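# Stack four numbered cartons in descending order on pallet

## Task

Build one straight, free-standing column of the four identical cube cartons fully on the small square wooden pallet. Each carton must stand on the face that carries its printed number, with the largest number at the bottom and each carton's number smaller than the one beneath it. No bench item may touch the column. Cartons may be tipped over and back on the table to read their numbers. The stack must stay up on its own once the robot has released it and moved away.

## Robot and tools

Robot: two arms, left_arm and right_arm, each with a parallel gripper. State lines list each gripper's end_effector_position (metres) and end_effector_quat_wxyz in a single scene frame. Its origin sits on the table surface midway between the arms; +z is up, +x reaches out over the table, and left_arm is on the +y side. The names left and right do not refer to image sides. The reported position is the point between the finger pads, roughly 1 cm short of the tips, and it can be inaccurate, especially at long reach. Gripper axes: fingers extend along its +z and close along its y.

Row format (shared by execute_actions and move): a single flat list of 14 numbers, each in [-1, 1], covering both arms even when only one moves. Order: dx, dy, dz, rx, ry, rz, opening for left_arm, followed by the same seven for right_arm. dx..rz are an offset, not a pose: a displacement expressed in that gripper's own axes, measured from the gripper's measured pose at the start of the action (for the first action of a call, the pose in the latest result of this scene). Scale: 1.0 equals 0.6 m of translation or 180 degrees of rotation; rx, ry, rz form one rotation vector. Opening is absolute, not an offset: +1 fully open (0.094 m), -1 closed.

execute_actions(actions): a list of up to 15 actions; each action is a table of up to 15 rows, one row per 1/30 s step. If the table has fewer than 15 rows, the last row is held for the remaining steps. Every row is an offset from the action's start pose, not from the previous row. An empty list just returns state and images. Per step, the commanded pose is clipped to within 70 mm and 16 degrees of the measured pose, so big offsets need several actions; after an action an arm only continues to its last clipped pose.

move(target, speed, blocking): target is one row as above, offsets from the pose in the scene's last result showing one. Each gripper travels a straight path; all arms finish together in 0.5 to 10 s (cut off at 10 s). speed is the top path speed in m/s, 0.002 to 0.5, default 0.25; turning is capped at twice that in rad/s. Paths ignore obstacles and the other arm. Opening is sent at the start. The result adds a move: line giving how it ended (done, off_target, moving, held, fault) and active limits (paced = the pose was clipped; held = a safety check blocked steps, after which the arm may surge fast), plus each gripper's distance from target. blocking=false returns after 0.5 s while motion continues; use wait(0) to poll or stop to brake; other motion commands are refused until the move has ended.

wait(seconds): 0 to 10; the scene runs with each arm holding its last command; returns early if a running move ends.

stop(): brakes the running move to rest (needs braking distance; fingers keep moving).

zoom_image(camera, region): closer look at a camera's latest image; camera is cam_head_left (896x504), cam_head_right (896x504), cam_left_wrist (616x616) or cam_right_wrist (616x616); region is [x0, y0, x1, y1] in pixels from the top-left, at most 504 by 504. Useful for reading carton numbers.

finished_scene(scene): pass the current scene number to end it; irreversible, and the goal must already hold and stay held. The result reports success.

Result lines: Hand target lines show the pose the controller is now driving toward. grip_measured is the measured finger opening on the command scale (the last Joint positions value is the opening in metres); each gripper may be off by about 1 mm consistently. To grasp, command about 0.03 below grip_measured; smaller differences grip more gently. Finger force tops out near 50 to 62 N per pad. A pose unreachable line names an arm whose command the clearance check altered or blocked. too close messages treat each arm's mounting plate and its half of the rear frame as part of that arm. FAULT lines mark an arm stop; MOTOR HOT appears from 85 °C, and at 100 °C an OVER-TEMPERATURE FAULT releases that arm and gripper so it drops, so avoid holding loads for long.

Drift: motions typically end a centimetre or more off, usually low, and repeated zero offsets can let an arm sag. To keep an arm in place, send the correction back to its intended pose in the first call of a reply, zeros afterwards, and raise the aim if it still hangs low. Joint limits (rad, base to gripper): waist -2.880 to 2.880, shoulder 0.000 to 3.142, elbow 0.000 to 3.019, wrist pitch -1.693 to 1.571, wrist yaw -1.571 to 1.571, wrist roll -2.094 to 2.094; elbows stop just before fully straight. The simulation keeps running between replies, holding the last command.

Avoid: knocking or placing anything off the table (immediate failure), letting the arms collide or press each other, dropping cartons, slamming, and hard pushes; contact force grows with speed and with how far the target lies beyond the contact. Occasional external tugs on a held part or nudges to loose objects may occur. Fast, smooth, low-effort motion is preferred. When done, open the grippers and withdraw both arms clear of the stack.

Each tool is called after "Emit:" as name(argument=value, ...), one argument or row to a line, values as JSON.

## Session

Emit:
execute_actions(
  actions=[],
)

Scene clock: 0.00 s.
left_arm: end_effector_position=(+0.3355, +0.4130, +0.2795) grip_measured=+1.000 end_effector_quat_wxyz=(+0.034, +0.874, -0.471, +0.115) | right_arm: end_effector_position=(+0.4737, +0.1345, +0.2170) grip_measured=+1.000 end_effector_quat_wxyz=(-0.309, -0.165, +0.755, +0.554)
Joint positions: left_arm=[ 0.034  0.503  0.841 -1.305  0.002 -2.039  0.094] | right_arm=[ 0.693  2.13   2.035 -1.453 -0.925  0.11   0.094]
Joint velocities: left_arm=[ 0.005 -0.015 -0.007 -0.017 -0.022 -0.081  0.   ] | right_arm=[ 0.015 -0.005 -0.012 -0.002  0.007  0.066  0.   ]
Hand target (left_arm): +0.343, +0.416, +0.290; +0.026, +0.874, -0.469, +0.126
Hand target (right_arm): +0.480, +0.135, +0.220; -0.301, -0.167, +0.756, +0.557

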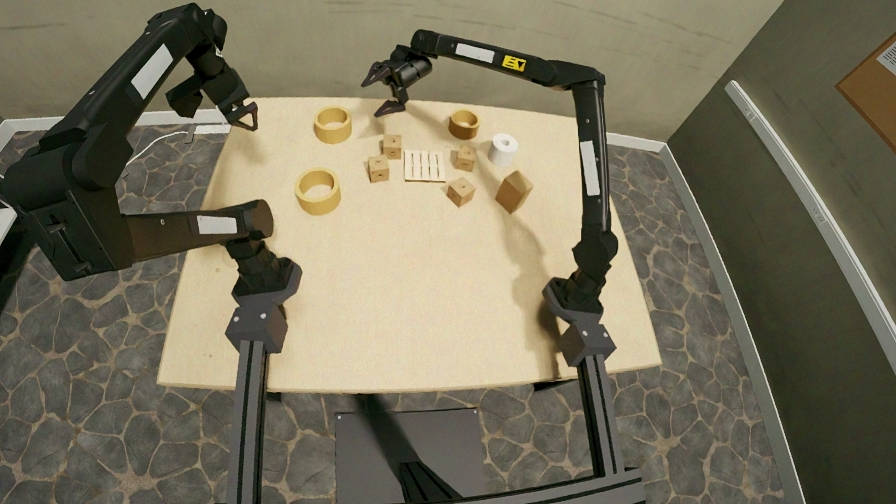

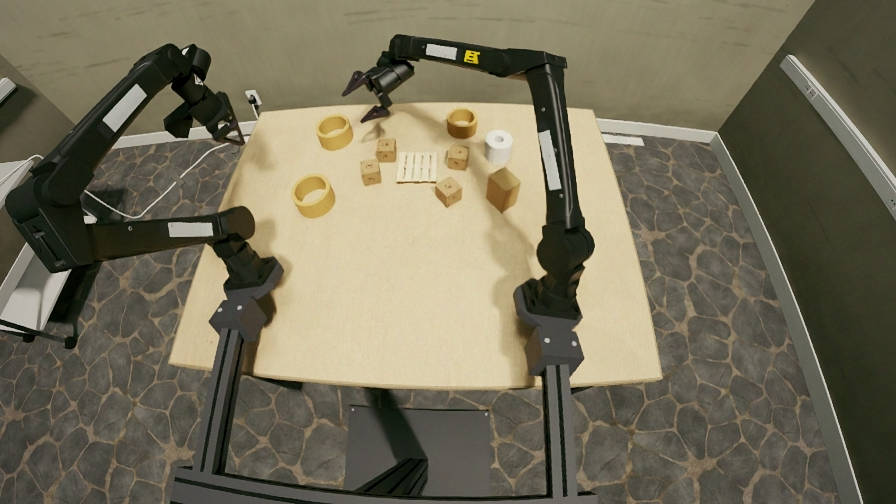

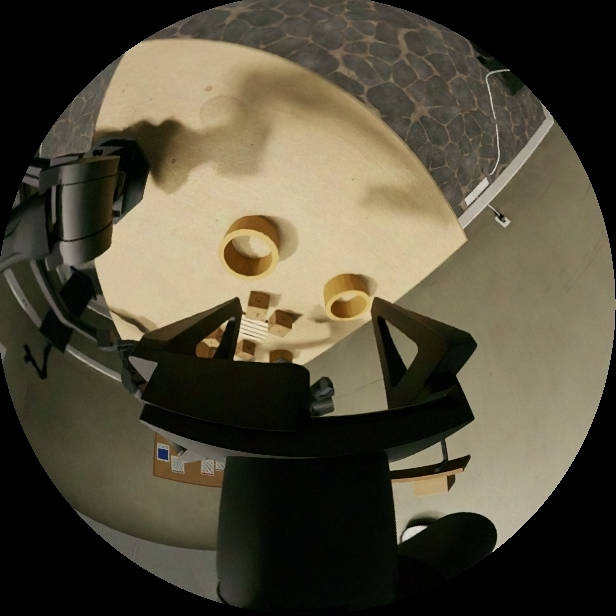

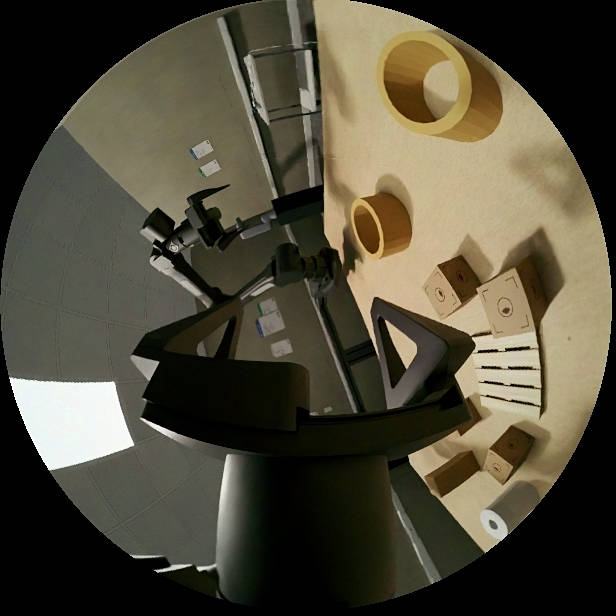

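Emit:
move(
  target=[0,0,0,-0.09,-0.027,0.682,1,0,0,0,0.385,-0.215,0.115,1],
  speed=0.4,
)

Emit:
move(
  target=[0.1,-0.2,0.1,0,0,0,1,0.3,-0.4,0.03,0,0,0,1],
)

Scene clock: 4.17 s.
left_arm: end_effector_position=(+0.3236, +0.4115, +0.2674) grip_measured=+1.000 end_effector_quat_wxyz=(-0.010, -0.004, +1.000, +0.005) | right_arm: end_effector_position=(+0.4686, +0.1213, +0.2083) grip_measured=+1.000 end_effector_quat_wxyz=(-0.006, -0.009, +1.000, -0.012)
Joint positions: left_arm=[-0.18   0.618  0.875 -1.442 -0.282 -0.112  0.094] | right_arm=[ 1.005  2.098  2.091 -1.527  0.488  0.944  0.094]
Joint velocities: left_arm=[-0.005  0.005  0.002  0.007  0.037 -0.022  0.   ] | right_arm=[-0.005  0.005 -0.012  0.007 -0.037  0.007  0.   ]
Hand target (left_arm): +0.335, +0.413, +0.280; +0.000, +0.001, +1.000, +0.002
Hand target (right_arm): +0.471, +0.134, +0.213; +0.000, -0.003, +1.000, -0.005
Off the commanded pose (left_arm): 0.017 m, 1 deg.
Off the commanded pose (right_arm): 0.017 m, 2 deg.
move: off_target (left_arm, right_arm)

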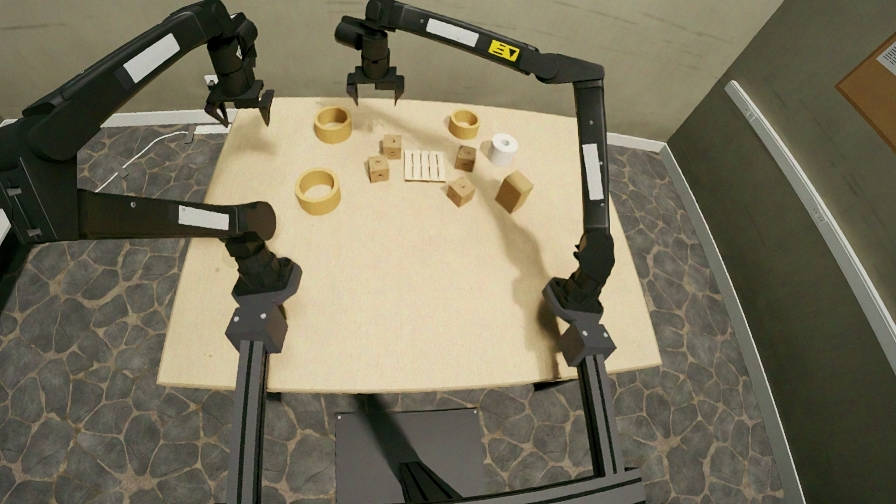

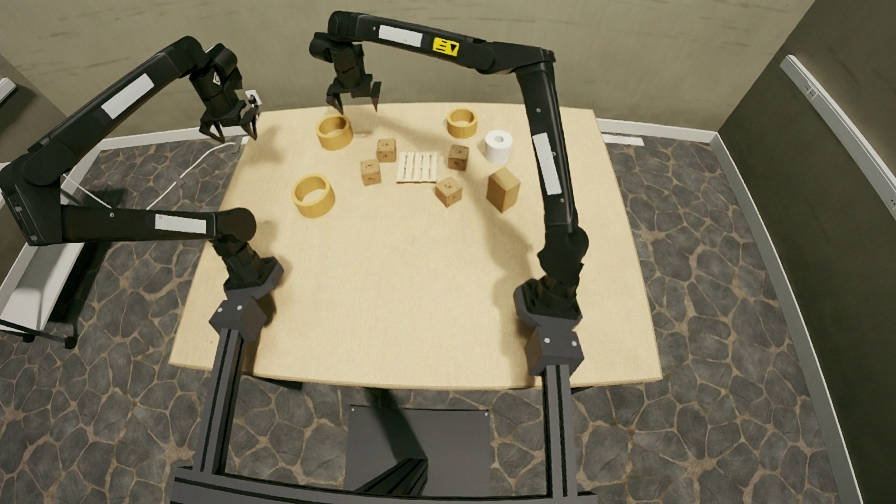

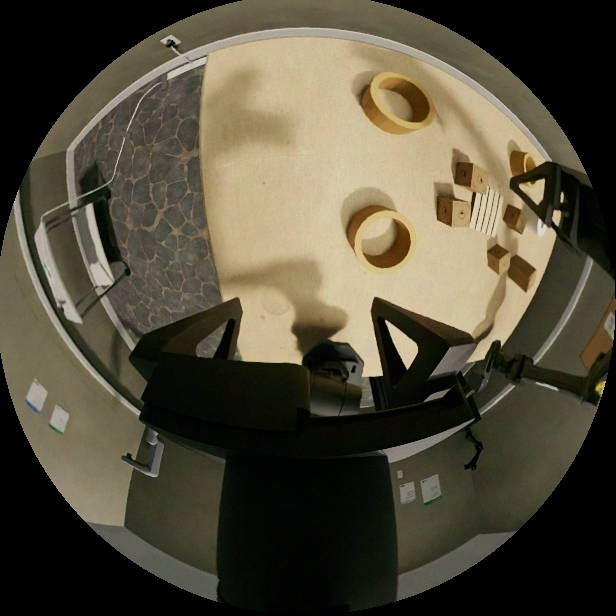

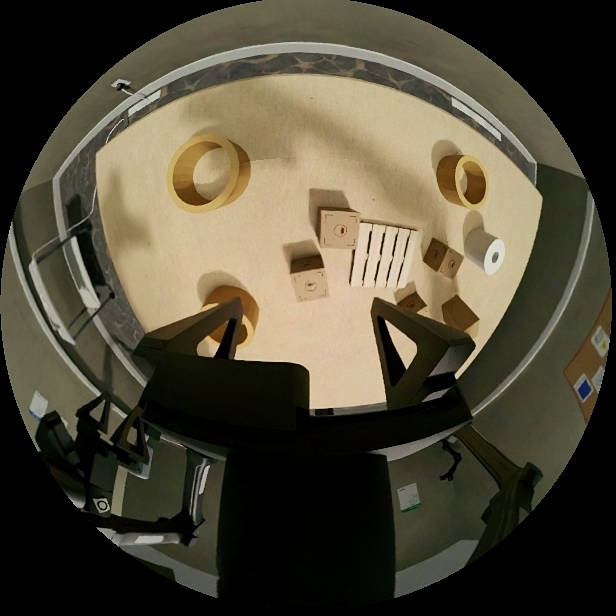

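Scene clock: 5.97 s.
left_arm: end_effector_position=(+0.2609, +0.2950, +0.2069) grip_measured=+1.000 end_effector_quat_wxyz=(-0.011, +0.004, +1.000, +0.009) | right_arm: end_effector_position=(+0.2881, -0.1193, +0.1967) grip_measured=+1.000 end_effector_quat_wxyz=(-0.006, -0.009, +1.000, -0.013)
Joint positions: left_arm=[-0.812  0.725  0.648 -1.361 -0.459 -0.755  0.094] | right_arm=[ 1.005  1.32   0.982 -1.197  0.488  0.944  0.094]
Joint velocities: left_arm=[ 0.005 -0.015 -0.007 -0.007  0.022 -0.037  0.   ] | right_arm=[ 0.015  0.005 -0.007  0.002 -0.007 -0.022  0.   ]
Hand target (left_arm): +0.264, +0.292, +0.208; -0.007, -0.003, +1.000, +0.007
Hand target (right_arm): +0.289, -0.122, +0.194; -0.006, -0.009, +1.000, -0.012
Off the commanded pose (left_arm): 0.004 m, 1 deg.
Off the commanded pose (right_arm): 0.006 m, 0 deg.
move: done

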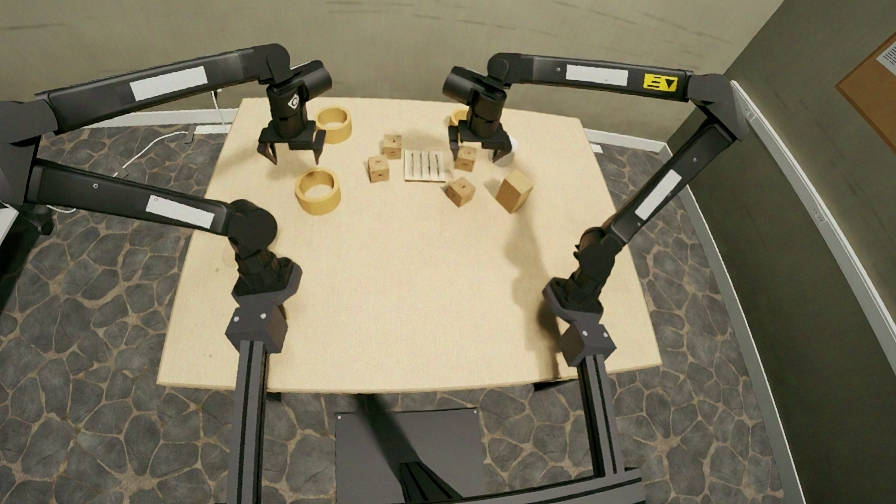

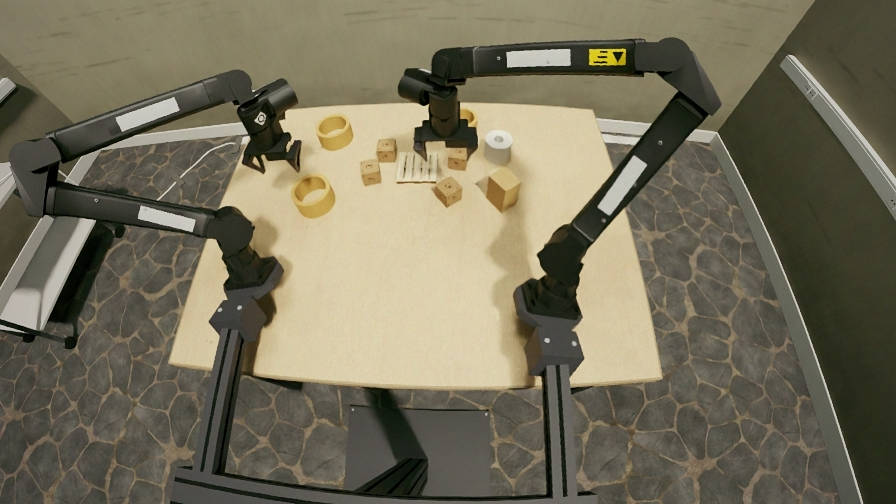

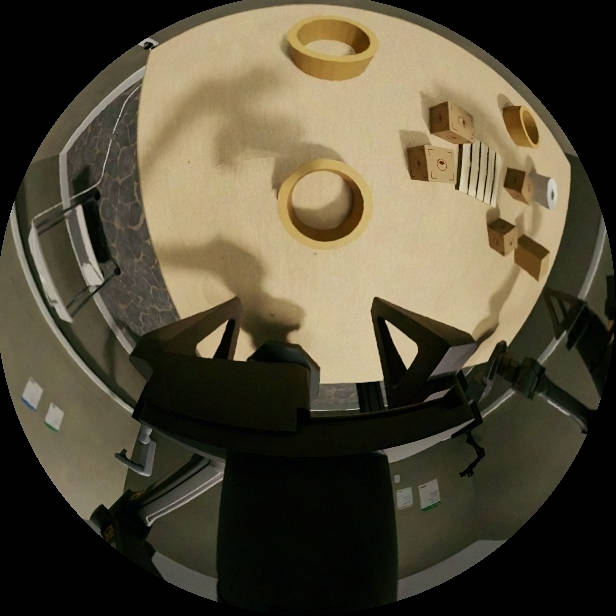

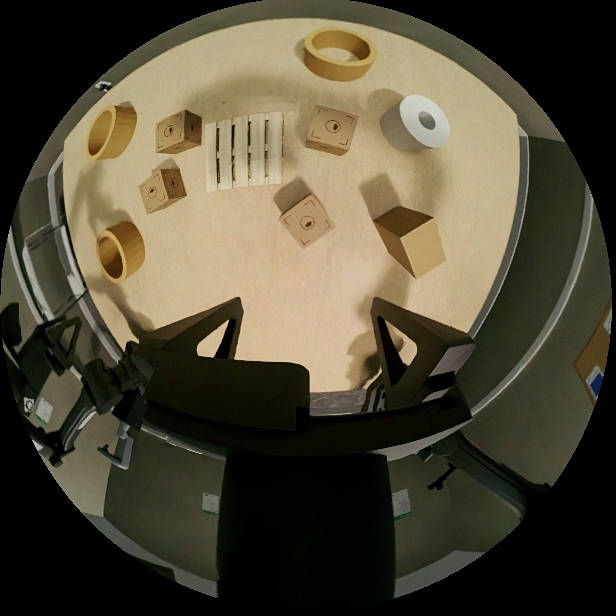

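Emit:
move(
  target=[-0.29,-0.29,0.14,0,0,-0.045,1,-0.1,0,0.13,0,0,-0.21,1],
)

Scene clock: 8.43 s.
left_arm: end_effector_position=(+0.4168, +0.1251, +0.1131) grip_measured=+1.000 end_effector_quat_wxyz=(-0.019, -0.050, +0.998, +0.018) | right_arm: end_effector_position=(+0.3392, -0.1228, +0.1235) grip_measured=+1.000 end_effector_quat_wxyz=(-0.010, -0.332, +0.943, -0.008)
Joint positions: left_arm=[-0.751  1.504  1.066 -0.994 -0.451 -0.807  0.094] | right_arm=[ 0.819  1.444  0.982 -0.975  0.469  0.075  0.094]
Joint velocities: left_arm=[ 0.015 -0.005  0.012 -0.012 -0.022  0.007  0.   ] | right_arm=[-0.034 -0.015  0.017 -0.002 -0.051 -0.066  0.   ]
Hand target (left_arm): +0.431, +0.121, +0.117; -0.011, -0.066, +0.998, +0.010
Hand target (right_arm): +0.348, -0.120, +0.120; -0.009, -0.333, +0.943, -0.008
Off the commanded pose (left_arm): 0.015 m, 2 deg.
Off the commanded pose (right_arm): 0.010 m, 0 deg.
move: off_target (left_arm)

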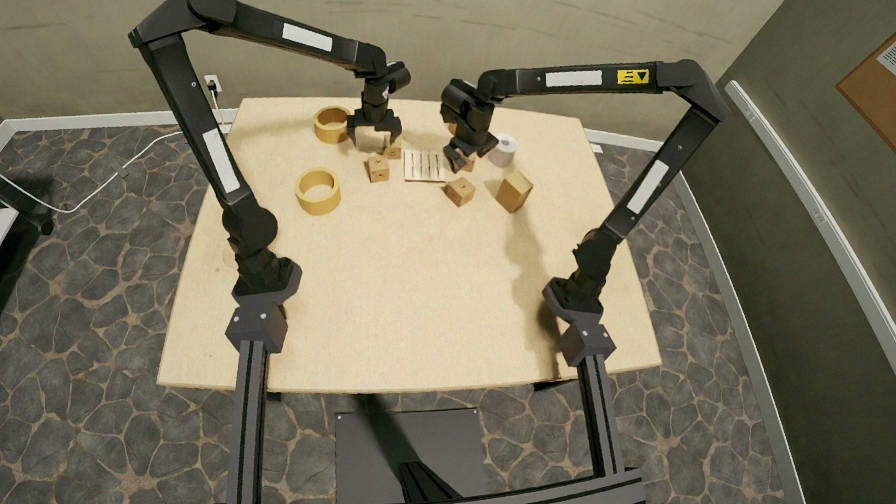

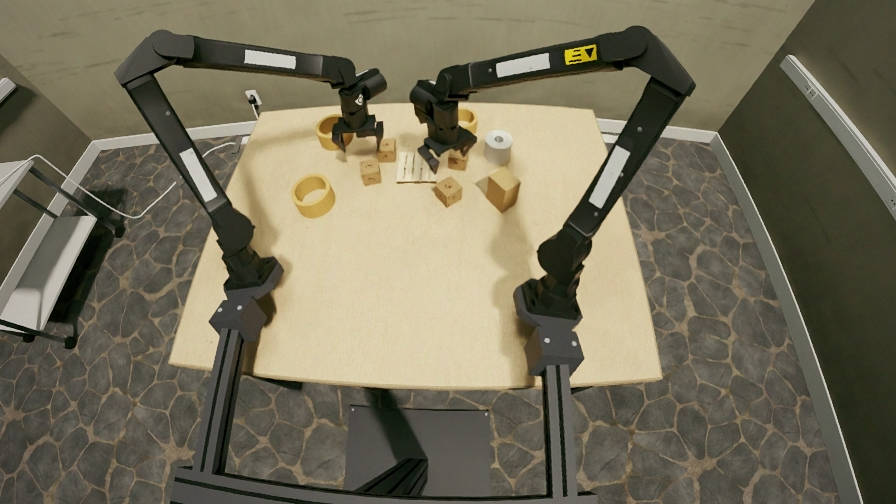

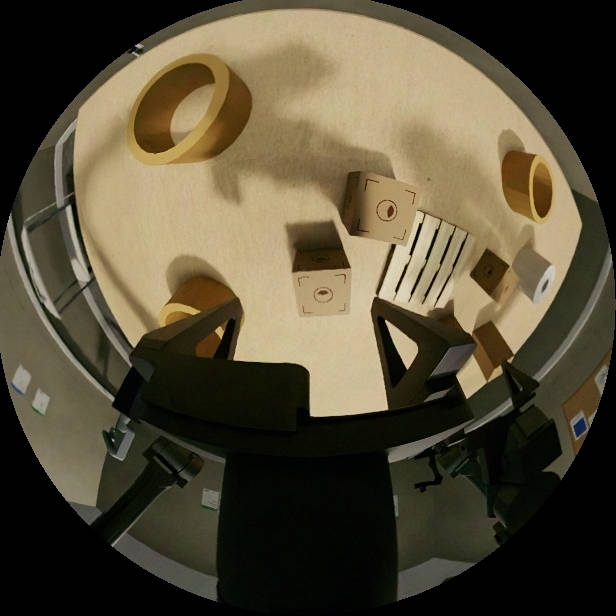

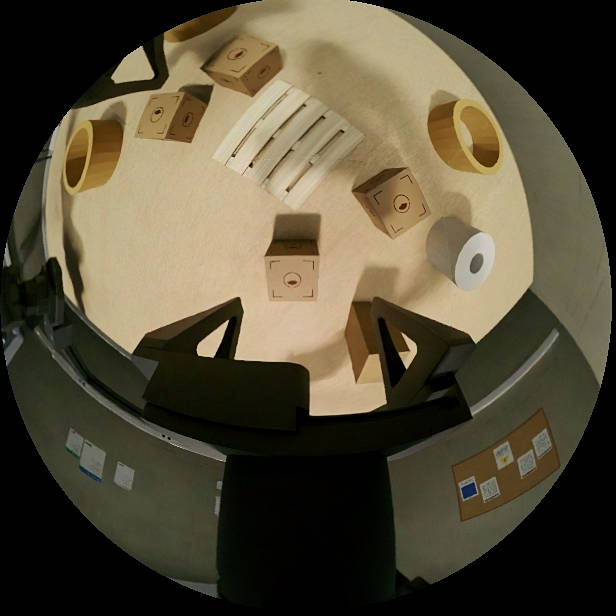

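Emit:
move(
  target=[0.005,-0.023,0.08,0,0,-0.01,1,0,0.025,0.1,0,0,0,1],
  speed=0.1,
)

Scene clock: 9.70 s.
left_arm: end_effector_position=(+0.4113, +0.1127, +0.0702) grip_measured=+1.000 end_effector_quat_wxyz=(-0.017, -0.059, +0.998, +0.018) | right_arm: end_effector_position=(+0.3321, -0.1089, +0.0739) grip_measured=+1.000 end_effector_quat_wxyz=(-0.001, -0.328, +0.945, -0.004)
Joint positions: left_arm=[-0.736  1.588  1.036 -0.871 -0.45  -0.807  0.094] | right_arm=[ 0.797  1.534  0.929 -0.798  0.465  0.05   0.094]
Joint velocities: left_arm=[-0.015 -0.005 -0.002 -0.002 -0.037 -0.022  0.   ] | right_arm=[-0.015 -0.015 -0.017  0.007 -0.037  0.007  0.   ]
Hand target (left_arm): +0.413, +0.112, +0.065; -0.019, -0.065, +0.998, +0.018
Hand target (right_arm): +0.330, -0.113, +0.064; -0.010, -0.332, +0.943, -0.008
Off the commanded pose (left_arm): 0.006 m, 1 deg.
Off the commanded pose (right_arm): 0.012 m, 1 deg.
move: off_target (right_arm)

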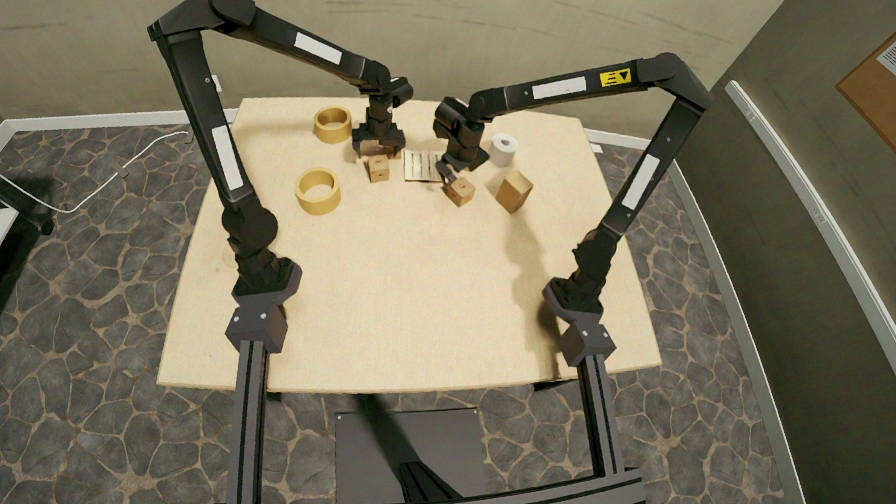

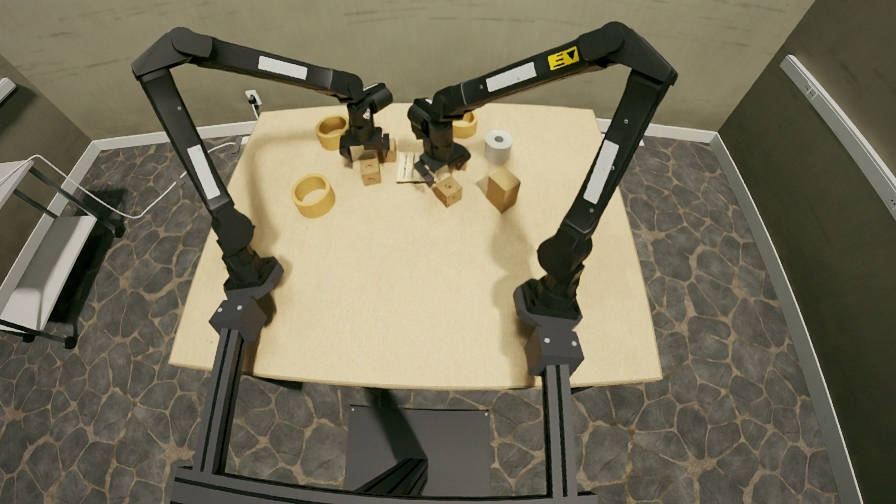

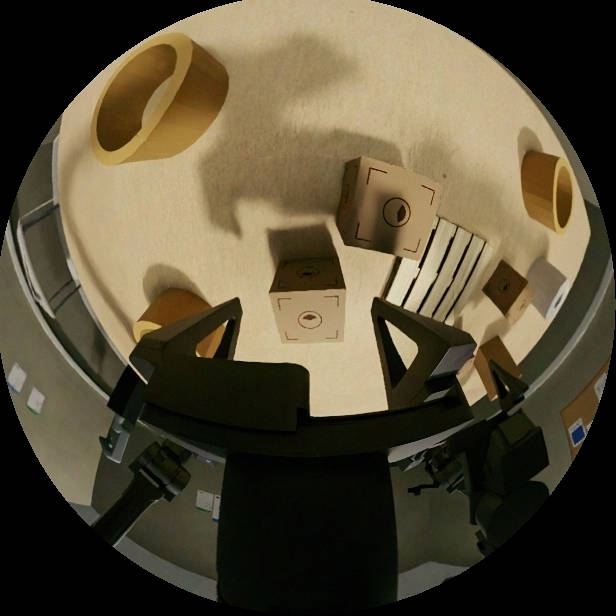

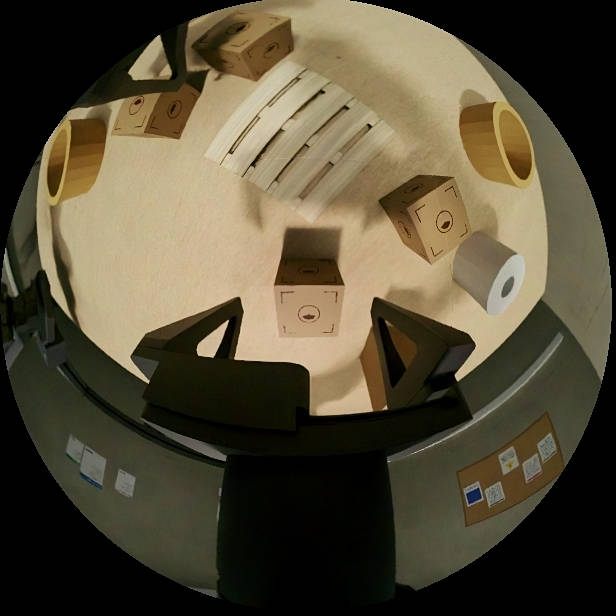

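Emit:
move(
  target=[0.022,0,0.07,0,0,0,1,0.022,0,0.078,0,0,0,1],
  speed=0.08,
)

Emit:
move(
  target=[0,0,0,0,0,0,-0.1,0,0,0,0,0,0,-0.1],
)

Scene clock: 11.00 s.
left_arm: end_effector_position=(+0.3956, +0.1123, +0.0344) grip_measured=+1.000 end_effector_quat_wxyz=(-0.015, -0.062, +0.998, +0.018) | right_arm: end_effector_position=(+0.3261, -0.1130, +0.0382) grip_measured=+1.000 end_effector_quat_wxyz=(+0.009, -0.323, +0.946, +0.000)
Joint positions: left_arm=[-0.722  1.636  0.974 -0.75  -0.45  -0.796  0.094] | right_arm=[ 0.759  1.577  0.867 -0.649  0.456  0.008  0.094]
Joint velocities: left_arm=[-0.015 -0.005 -0.007  0.012  0.037 -0.022  0.   ] | right_arm=[-0.024 -0.005  0.002  0.007  0.007 -0.022  0.   ]
Hand target (left_arm): +0.397, +0.112, +0.029; -0.017, -0.059, +0.998, +0.018
Hand target (right_arm): +0.322, -0.118, +0.028; -0.001, -0.328, +0.945, -0.003
Off the commanded pose (left_arm): 0.006 m, 0 deg.
Off the commanded pose (right_arm): 0.013 m, 1 deg.
move: off_target (right_arm)

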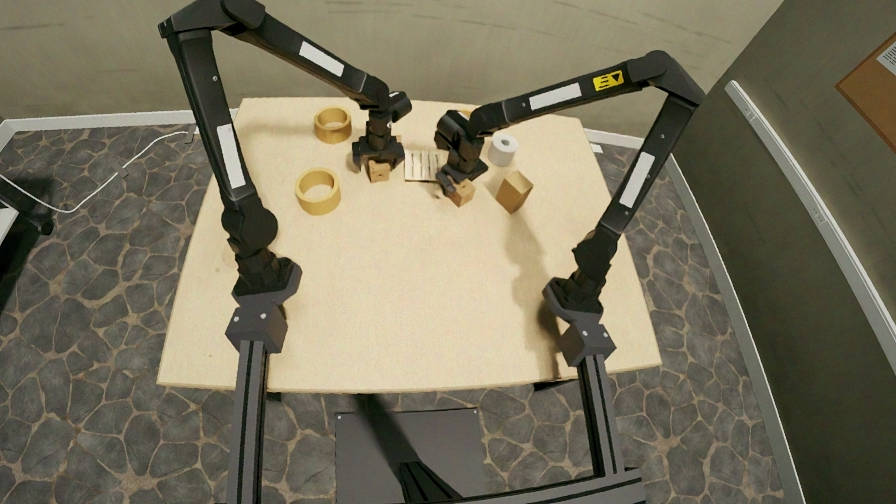

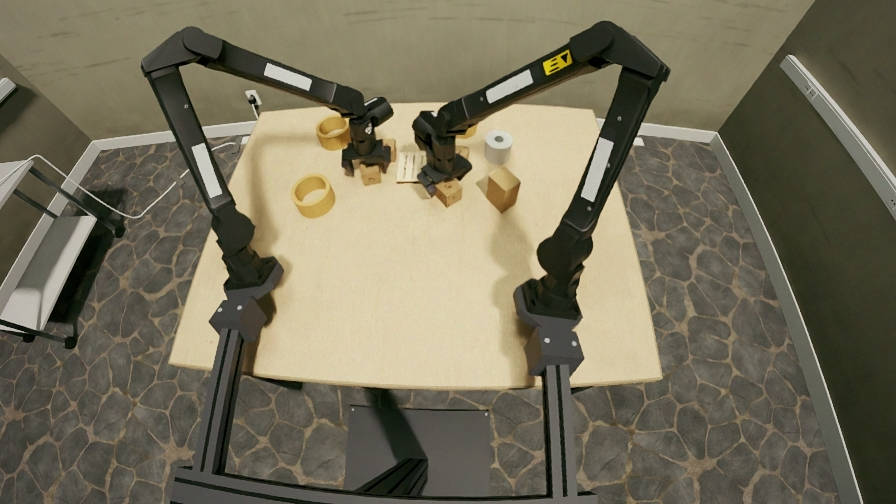

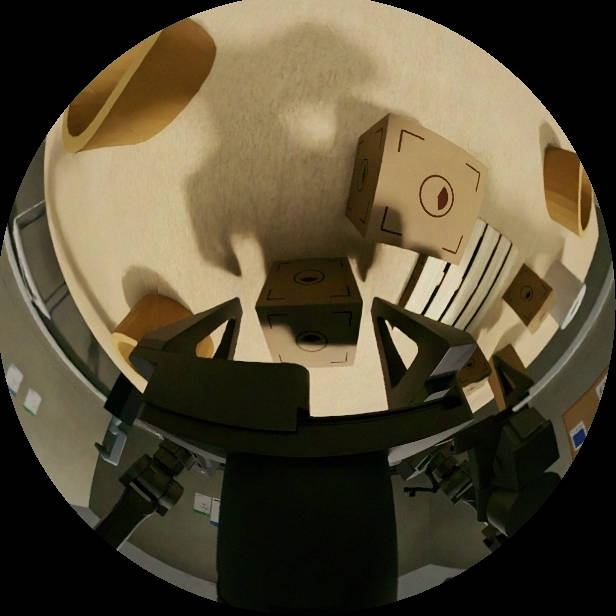

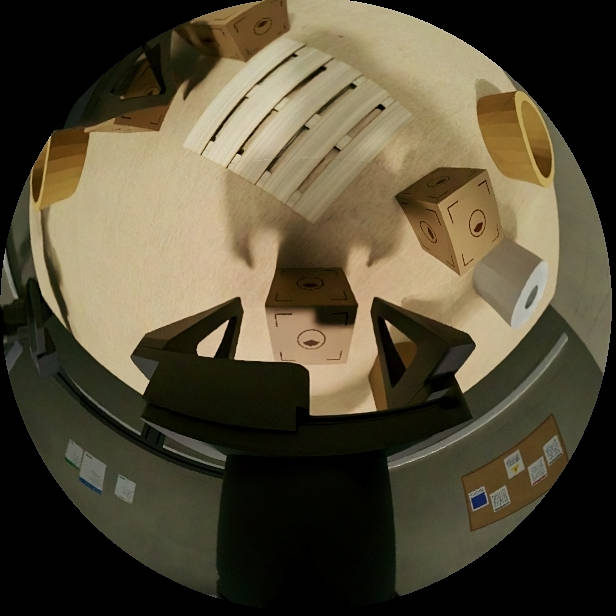

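Scene clock: 11.50 s.
left_arm: end_effector_position=(+0.3956, +0.1123, +0.0344) grip_measured=+0.158 end_effector_quat_wxyz=(-0.015, -0.062, +0.998, +0.018) | right_arm: end_effector_position=(+0.3261, -0.1130, +0.0382) grip_measured=+0.126 end_effector_quat_wxyz=(+0.009, -0.323, +0.946, +0.000)
Joint positions: left_arm=[-0.722  1.636  0.974 -0.75  -0.45  -0.796  0.054] | right_arm=[ 0.759  1.577  0.867 -0.649  0.456  0.008  0.053]
Joint velocities: left_arm=[-0.024 -0.005  0.002 -0.012 -0.037 -0.022  0.   ] | right_arm=[-0.005 -0.005 -0.012  0.002  0.051 -0.037 -0.001]
Hand target (left_arm): +0.396, +0.112, +0.034; -0.015, -0.062, +0.998, +0.018
Hand target (right_arm): +0.326, -0.113, +0.038; +0.009, -0.323, +0.946, +0.001
Off the commanded pose (left_arm): 0.000 m, 0 deg.
Off the commanded pose (right_arm): 0.000 m, 0 deg.
move: done

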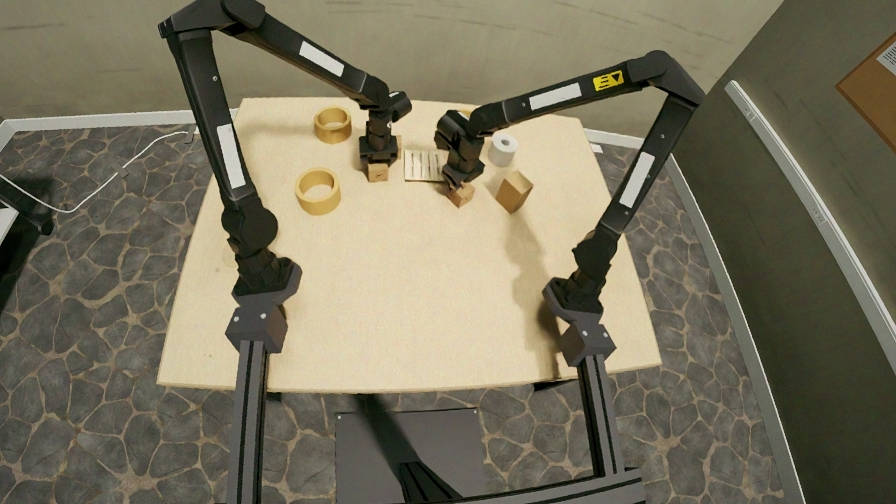

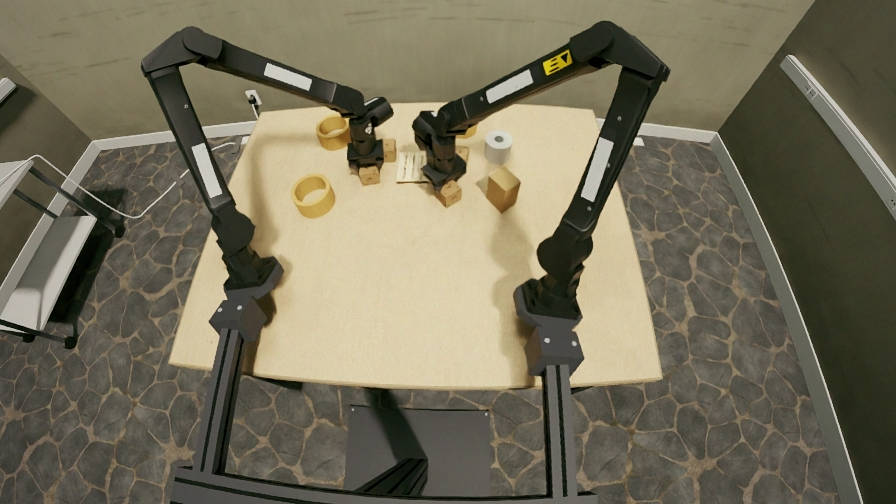

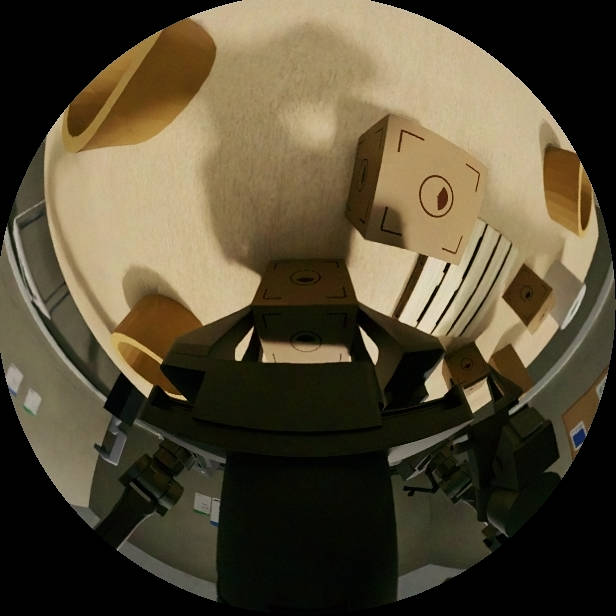

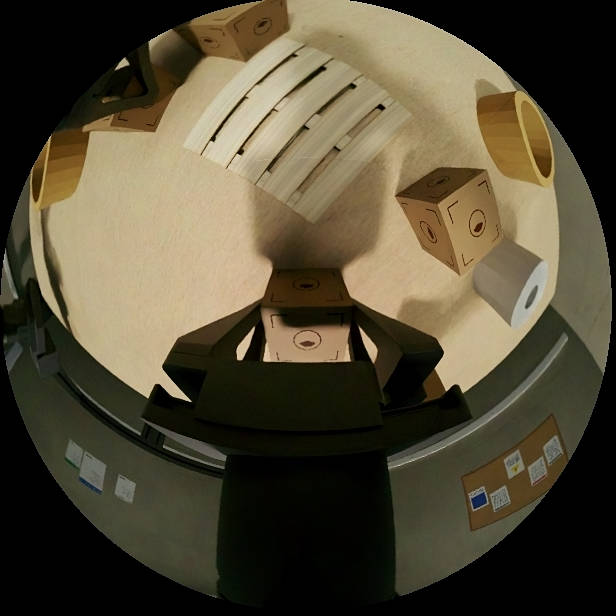

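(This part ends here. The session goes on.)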